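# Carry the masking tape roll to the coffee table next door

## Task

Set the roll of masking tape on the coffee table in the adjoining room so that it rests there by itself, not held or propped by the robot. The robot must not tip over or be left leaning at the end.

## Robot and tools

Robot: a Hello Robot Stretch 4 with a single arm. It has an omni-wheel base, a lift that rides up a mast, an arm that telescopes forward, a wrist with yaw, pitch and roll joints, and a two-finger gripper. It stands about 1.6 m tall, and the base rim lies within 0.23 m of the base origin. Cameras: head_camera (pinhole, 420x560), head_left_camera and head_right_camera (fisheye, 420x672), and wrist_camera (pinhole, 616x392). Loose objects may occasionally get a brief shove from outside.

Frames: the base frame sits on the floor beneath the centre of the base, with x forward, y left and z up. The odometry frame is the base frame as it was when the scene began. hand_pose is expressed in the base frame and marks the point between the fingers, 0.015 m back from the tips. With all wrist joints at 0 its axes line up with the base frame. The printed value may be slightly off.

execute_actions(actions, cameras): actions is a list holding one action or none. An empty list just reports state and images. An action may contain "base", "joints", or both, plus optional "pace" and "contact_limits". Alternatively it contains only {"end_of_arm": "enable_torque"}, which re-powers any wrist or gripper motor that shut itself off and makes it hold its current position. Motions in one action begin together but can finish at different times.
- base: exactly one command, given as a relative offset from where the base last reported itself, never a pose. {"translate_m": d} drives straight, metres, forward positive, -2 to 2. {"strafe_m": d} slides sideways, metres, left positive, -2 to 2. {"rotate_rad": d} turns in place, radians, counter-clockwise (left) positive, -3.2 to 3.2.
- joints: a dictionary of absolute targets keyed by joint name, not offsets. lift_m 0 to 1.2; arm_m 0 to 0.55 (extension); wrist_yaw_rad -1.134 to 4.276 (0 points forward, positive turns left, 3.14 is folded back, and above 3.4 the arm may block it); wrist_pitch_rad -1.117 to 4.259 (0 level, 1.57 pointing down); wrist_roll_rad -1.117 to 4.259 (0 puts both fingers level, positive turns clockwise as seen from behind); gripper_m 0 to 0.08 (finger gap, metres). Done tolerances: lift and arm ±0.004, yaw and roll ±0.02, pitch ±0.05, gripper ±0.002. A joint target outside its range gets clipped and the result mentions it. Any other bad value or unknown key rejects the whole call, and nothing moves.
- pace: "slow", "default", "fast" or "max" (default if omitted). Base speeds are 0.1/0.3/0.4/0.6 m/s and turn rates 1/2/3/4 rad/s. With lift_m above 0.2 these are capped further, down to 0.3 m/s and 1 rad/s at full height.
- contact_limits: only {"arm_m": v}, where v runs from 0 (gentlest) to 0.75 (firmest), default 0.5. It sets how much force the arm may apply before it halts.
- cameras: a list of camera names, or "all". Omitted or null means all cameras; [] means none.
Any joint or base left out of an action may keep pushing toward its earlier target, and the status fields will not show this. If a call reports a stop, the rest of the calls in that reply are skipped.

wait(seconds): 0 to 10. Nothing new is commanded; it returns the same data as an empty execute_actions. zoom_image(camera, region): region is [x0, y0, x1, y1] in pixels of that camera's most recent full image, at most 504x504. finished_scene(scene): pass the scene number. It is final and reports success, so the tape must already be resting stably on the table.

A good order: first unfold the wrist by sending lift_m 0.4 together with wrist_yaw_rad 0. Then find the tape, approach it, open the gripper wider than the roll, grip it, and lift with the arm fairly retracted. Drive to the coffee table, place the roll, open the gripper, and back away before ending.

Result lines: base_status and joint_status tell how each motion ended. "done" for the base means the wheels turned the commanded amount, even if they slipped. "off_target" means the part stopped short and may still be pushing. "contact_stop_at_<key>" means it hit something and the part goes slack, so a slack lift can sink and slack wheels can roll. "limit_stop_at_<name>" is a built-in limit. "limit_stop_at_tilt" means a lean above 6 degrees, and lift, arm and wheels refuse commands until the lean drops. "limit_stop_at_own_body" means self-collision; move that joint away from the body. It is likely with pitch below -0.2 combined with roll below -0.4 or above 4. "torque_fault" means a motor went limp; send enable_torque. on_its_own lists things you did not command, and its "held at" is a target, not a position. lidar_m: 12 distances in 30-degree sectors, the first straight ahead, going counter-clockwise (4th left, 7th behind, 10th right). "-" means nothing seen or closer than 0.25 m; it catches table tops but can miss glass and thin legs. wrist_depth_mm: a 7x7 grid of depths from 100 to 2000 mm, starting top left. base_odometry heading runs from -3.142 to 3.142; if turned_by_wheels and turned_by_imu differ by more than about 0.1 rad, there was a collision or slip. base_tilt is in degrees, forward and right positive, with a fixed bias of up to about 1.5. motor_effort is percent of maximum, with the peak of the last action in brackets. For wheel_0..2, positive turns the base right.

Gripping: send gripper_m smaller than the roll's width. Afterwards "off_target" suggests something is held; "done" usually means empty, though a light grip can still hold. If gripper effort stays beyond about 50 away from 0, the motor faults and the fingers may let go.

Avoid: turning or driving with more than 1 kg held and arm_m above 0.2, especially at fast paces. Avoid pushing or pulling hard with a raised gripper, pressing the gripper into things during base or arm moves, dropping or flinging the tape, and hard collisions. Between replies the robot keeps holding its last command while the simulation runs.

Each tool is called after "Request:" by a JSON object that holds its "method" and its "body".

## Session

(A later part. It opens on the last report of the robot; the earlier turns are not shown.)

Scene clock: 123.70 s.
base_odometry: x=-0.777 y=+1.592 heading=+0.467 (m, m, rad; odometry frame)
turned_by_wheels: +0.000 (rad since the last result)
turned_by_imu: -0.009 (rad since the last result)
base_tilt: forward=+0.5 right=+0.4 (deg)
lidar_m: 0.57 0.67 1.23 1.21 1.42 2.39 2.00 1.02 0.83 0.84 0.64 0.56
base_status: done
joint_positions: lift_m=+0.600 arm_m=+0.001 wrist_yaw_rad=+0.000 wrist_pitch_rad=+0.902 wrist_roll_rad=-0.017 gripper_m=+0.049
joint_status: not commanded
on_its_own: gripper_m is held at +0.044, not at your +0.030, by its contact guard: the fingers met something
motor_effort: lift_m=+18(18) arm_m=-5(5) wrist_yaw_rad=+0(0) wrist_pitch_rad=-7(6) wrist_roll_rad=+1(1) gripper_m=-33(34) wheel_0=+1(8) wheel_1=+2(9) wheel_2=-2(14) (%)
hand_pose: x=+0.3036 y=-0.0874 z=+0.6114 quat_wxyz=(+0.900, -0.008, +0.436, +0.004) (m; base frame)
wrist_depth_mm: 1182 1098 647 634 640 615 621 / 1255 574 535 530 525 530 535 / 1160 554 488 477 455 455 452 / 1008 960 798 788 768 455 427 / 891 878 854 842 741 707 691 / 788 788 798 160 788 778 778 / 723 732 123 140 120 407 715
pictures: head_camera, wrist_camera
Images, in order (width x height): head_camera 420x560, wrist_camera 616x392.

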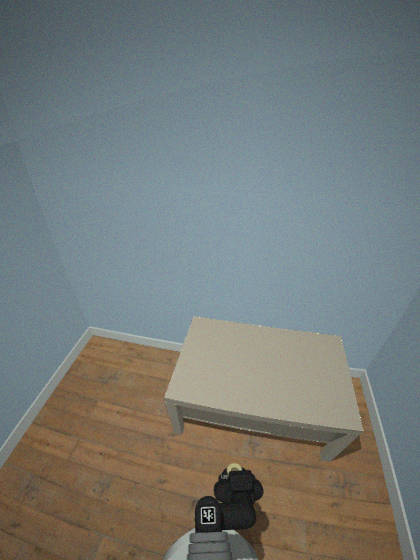

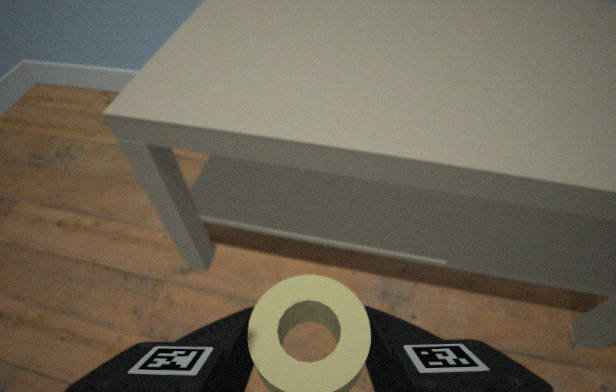

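Request:
{"method": "execute_actions", "body": {"actions": [{"joints":{"arm_m":0.45,"lift_m":0.52}}], "cameras": ["wrist_camera"]}}

Scene clock: 131.30 s.
base_odometry: x=-0.777 y=+1.592 heading=+0.467 (m, m, rad; odometry frame)
turned_by_wheels: +0.000 (rad since the last result)
turned_by_imu: +0.000 (rad since the last result)
base_tilt: forward=+0.7 right=+0.5 (deg)
lidar_m: 0.58 0.65 1.23 1.21 1.40 2.39 2.01 0.98 0.84 0.84 0.71 0.55
base_status: not commanded
joint_positions: lift_m=+0.520 arm_m=+0.449 wrist_yaw_rad=+0.000 wrist_pitch_rad=+0.902 wrist_roll_rad=-0.017 gripper_m=+0.049
joint_status: all done
on_its_own: gripper_m is held at +0.044, not at your +0.030, by its contact guard: the fingers met something
motor_effort: lift_m=+17(21) arm_m=+5(6) wrist_yaw_rad=-1(1) wrist_pitch_rad=-5(6) wrist_roll_rad=+1(0) gripper_m=-34(34) wheel_0=+1(1) wheel_1=+1(2) wheel_2=-2(2) (%)
hand_pose: x=+0.7519 y=-0.0874 z=+0.5316 quat_wxyz=(+0.900, -0.008, +0.436, +0.004) (m; base frame)
wrist_depth_mm: 615 580 469 484 469 455 439 / 723 621 392 389 387 389 392 / 866 338 338 336 336 334 334 / 309 298 297 297 293 294 294 / 266 265 264 265 263 262 259 / 238 238 239 160 236 236 234 / 218 220 124 140 121 161 216
pictures: wrist_camera
Images, in order (width x height): wrist_camera 616x392.

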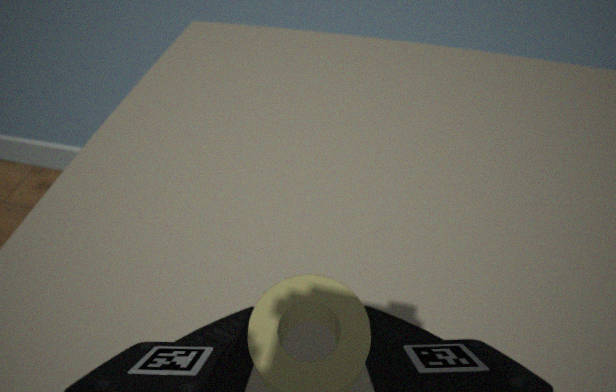

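Request:
{"method": "execute_actions", "body": {"actions": [{"joints":{"lift_m":0.466},"pace":"slow"}], "cameras": []}}

Request:
{"method": "execute_actions", "body": {"actions": [{"joints":{"gripper_m":0.08}}], "cameras": []}}

Request:
{"method": "execute_actions", "body": {"actions": [{"joints":{"lift_m":0.55,"arm_m":0.35},"pace":"fast"}], "cameras": ["wrist_camera"]}}

Scene clock: 144.57 s.
base_odometry: x=-0.777 y=+1.592 heading=+0.467 (m, m, rad; odometry frame)
turned_by_wheels: +0.000 (rad since the last result)
turned_by_imu: +0.000 (rad since the last result)
base_tilt: forward=+0.8 right=+0.4 (deg)
lidar_m: 0.54 0.66 1.21 1.23 1.39 2.37 1.99 0.99 0.84 0.83 0.66 0.56
base_status: not commanded
joint_positions: lift_m=+0.466 arm_m=+0.449 wrist_yaw_rad=+0.000 wrist_pitch_rad=+0.902 wrist_roll_rad=-0.017 gripper_m=+0.049
joint_status: all done
on_its_own: gripper_m is held at +0.044, not at your +0.030, by its contact guard: the fingers met something
motor_effort: lift_m=+16(12) arm_m=+5(5) wrist_yaw_rad=+1(2) wrist_pitch_rad=-2(3) wrist_roll_rad=+1(1) gripper_m=-34(34) wheel_0=+1(1) wheel_1=+1(1) wheel_2=-1(2) (%)
hand_pose: x=+0.7519 y=-0.0874 z=+0.4776 quat_wxyz=(+0.900, -0.008, +0.436, +0.004) (m; base frame)
wrist_depth_mm: 615 364 359 355 355 347 353 / 691 304 300 298 297 296 298 / 262 260 257 258 255 256 255 / 230 228 229 227 225 225 224 / 204 204 203 202 201 200 200 / 183 183 182 159 181 181 179 / 167 170 123 140 121 137 -
pictures: none
No camera images: the call's "cameras" was empty. Leave "cameras" out to get every camera's image.

Scene clock: 145.60 s.
base_odometry: x=-0.777 y=+1.592 heading=+0.467 (m, m, rad; odometry frame)
turned_by_wheels: +0.000 (rad since the last result)
turned_by_imu: +0.000 (rad since the last result)
base_tilt: forward=+0.8 right=+0.5 (deg)
lidar_m: 0.57 0.65 1.22 1.22 1.42 2.38 2.00 0.98 0.81 0.84 0.69 0.59
base_status: not commanded
joint_positions: lift_m=+0.466 arm_m=+0.449 wrist_yaw_rad=+0.000 wrist_pitch_rad=+0.902 wrist_roll_rad=-0.017 gripper_m=+0.080
joint_status: all done
motor_effort: lift_m=+16(16) arm_m=+5(5) wrist_yaw_rad=+1(1) wrist_pitch_rad=-5(3) wrist_roll_rad=+1(1) gripper_m=+3(31) wheel_0=+1(1) wheel_1=+1(1) wheel_2=-2(2) (%)
hand_pose: x=+0.7519 y=-0.0874 z=+0.4776 quat_wxyz=(+0.900, -0.008, +0.436, +0.004) (m; base frame)
wrist_depth_mm: 609 368 362 362 357 351 351 / 691 304 301 298 297 297 298 / 263 260 260 257 257 256 257 / 229 229 229 227 227 225 224 / 204 203 203 202 202 201 200 / 183 183 183 160 182 180 179 / 168 104 160 143 153 108 -
pictures: none
No camera images: the call's "cameras" was empty. Leave "cameras" out to get every camera's image.

Scene clock: 146.70 s.
base_odometry: x=-0.777 y=+1.592 heading=+0.467 (m, m, rad; odometry frame)
turned_by_wheels: +0.000 (rad since the last result)
turned_by_imu: +0.000 (rad since the last result)
base_tilt: forward=+0.5 right=+0.6 (deg)
lidar_m: 0.56 0.67 1.23 1.20 1.40 2.40 1.99 1.01 0.85 0.84 0.68 0.57
base_status: not commanded
joint_positions: lift_m=+0.550 arm_m=+0.351 wrist_yaw_rad=+0.000 wrist_pitch_rad=+0.902 wrist_roll_rad=-0.017 gripper_m=+0.080
joint_status: all done
motor_effort: lift_m=+20(22) arm_m=-5(6) wrist_yaw_rad=+1(0) wrist_pitch_rad=-7(4) wrist_roll_rad=+1(0) gripper_m=+2(2) wheel_0=+1(1) wheel_1=+1(2) wheel_2=-2(2) (%)
hand_pose: x=+0.6537 y=-0.0875 z=+0.5612 quat_wxyz=(+0.900, -0.007, +0.436, +0.004) (m; base frame)
wrist_depth_mm: 732 683 530 530 525 525 512 / 854 768 445 442 436 439 439 / 1008 384 384 379 375 379 375 / 904 336 336 334 334 330 330 / 301 300 298 285 297 296 296 / 271 271 268 270 268 266 264 / 249 104 236 245 237 108 -
pictures: wrist_camera
Images, in order (width x height): wrist_camera 616x392.

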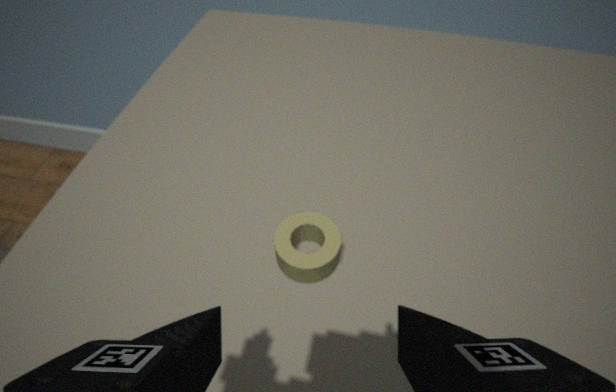

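Request:
{"method": "finished_scene", "body": {"scene": 1}}

The scene is finished: the task was done.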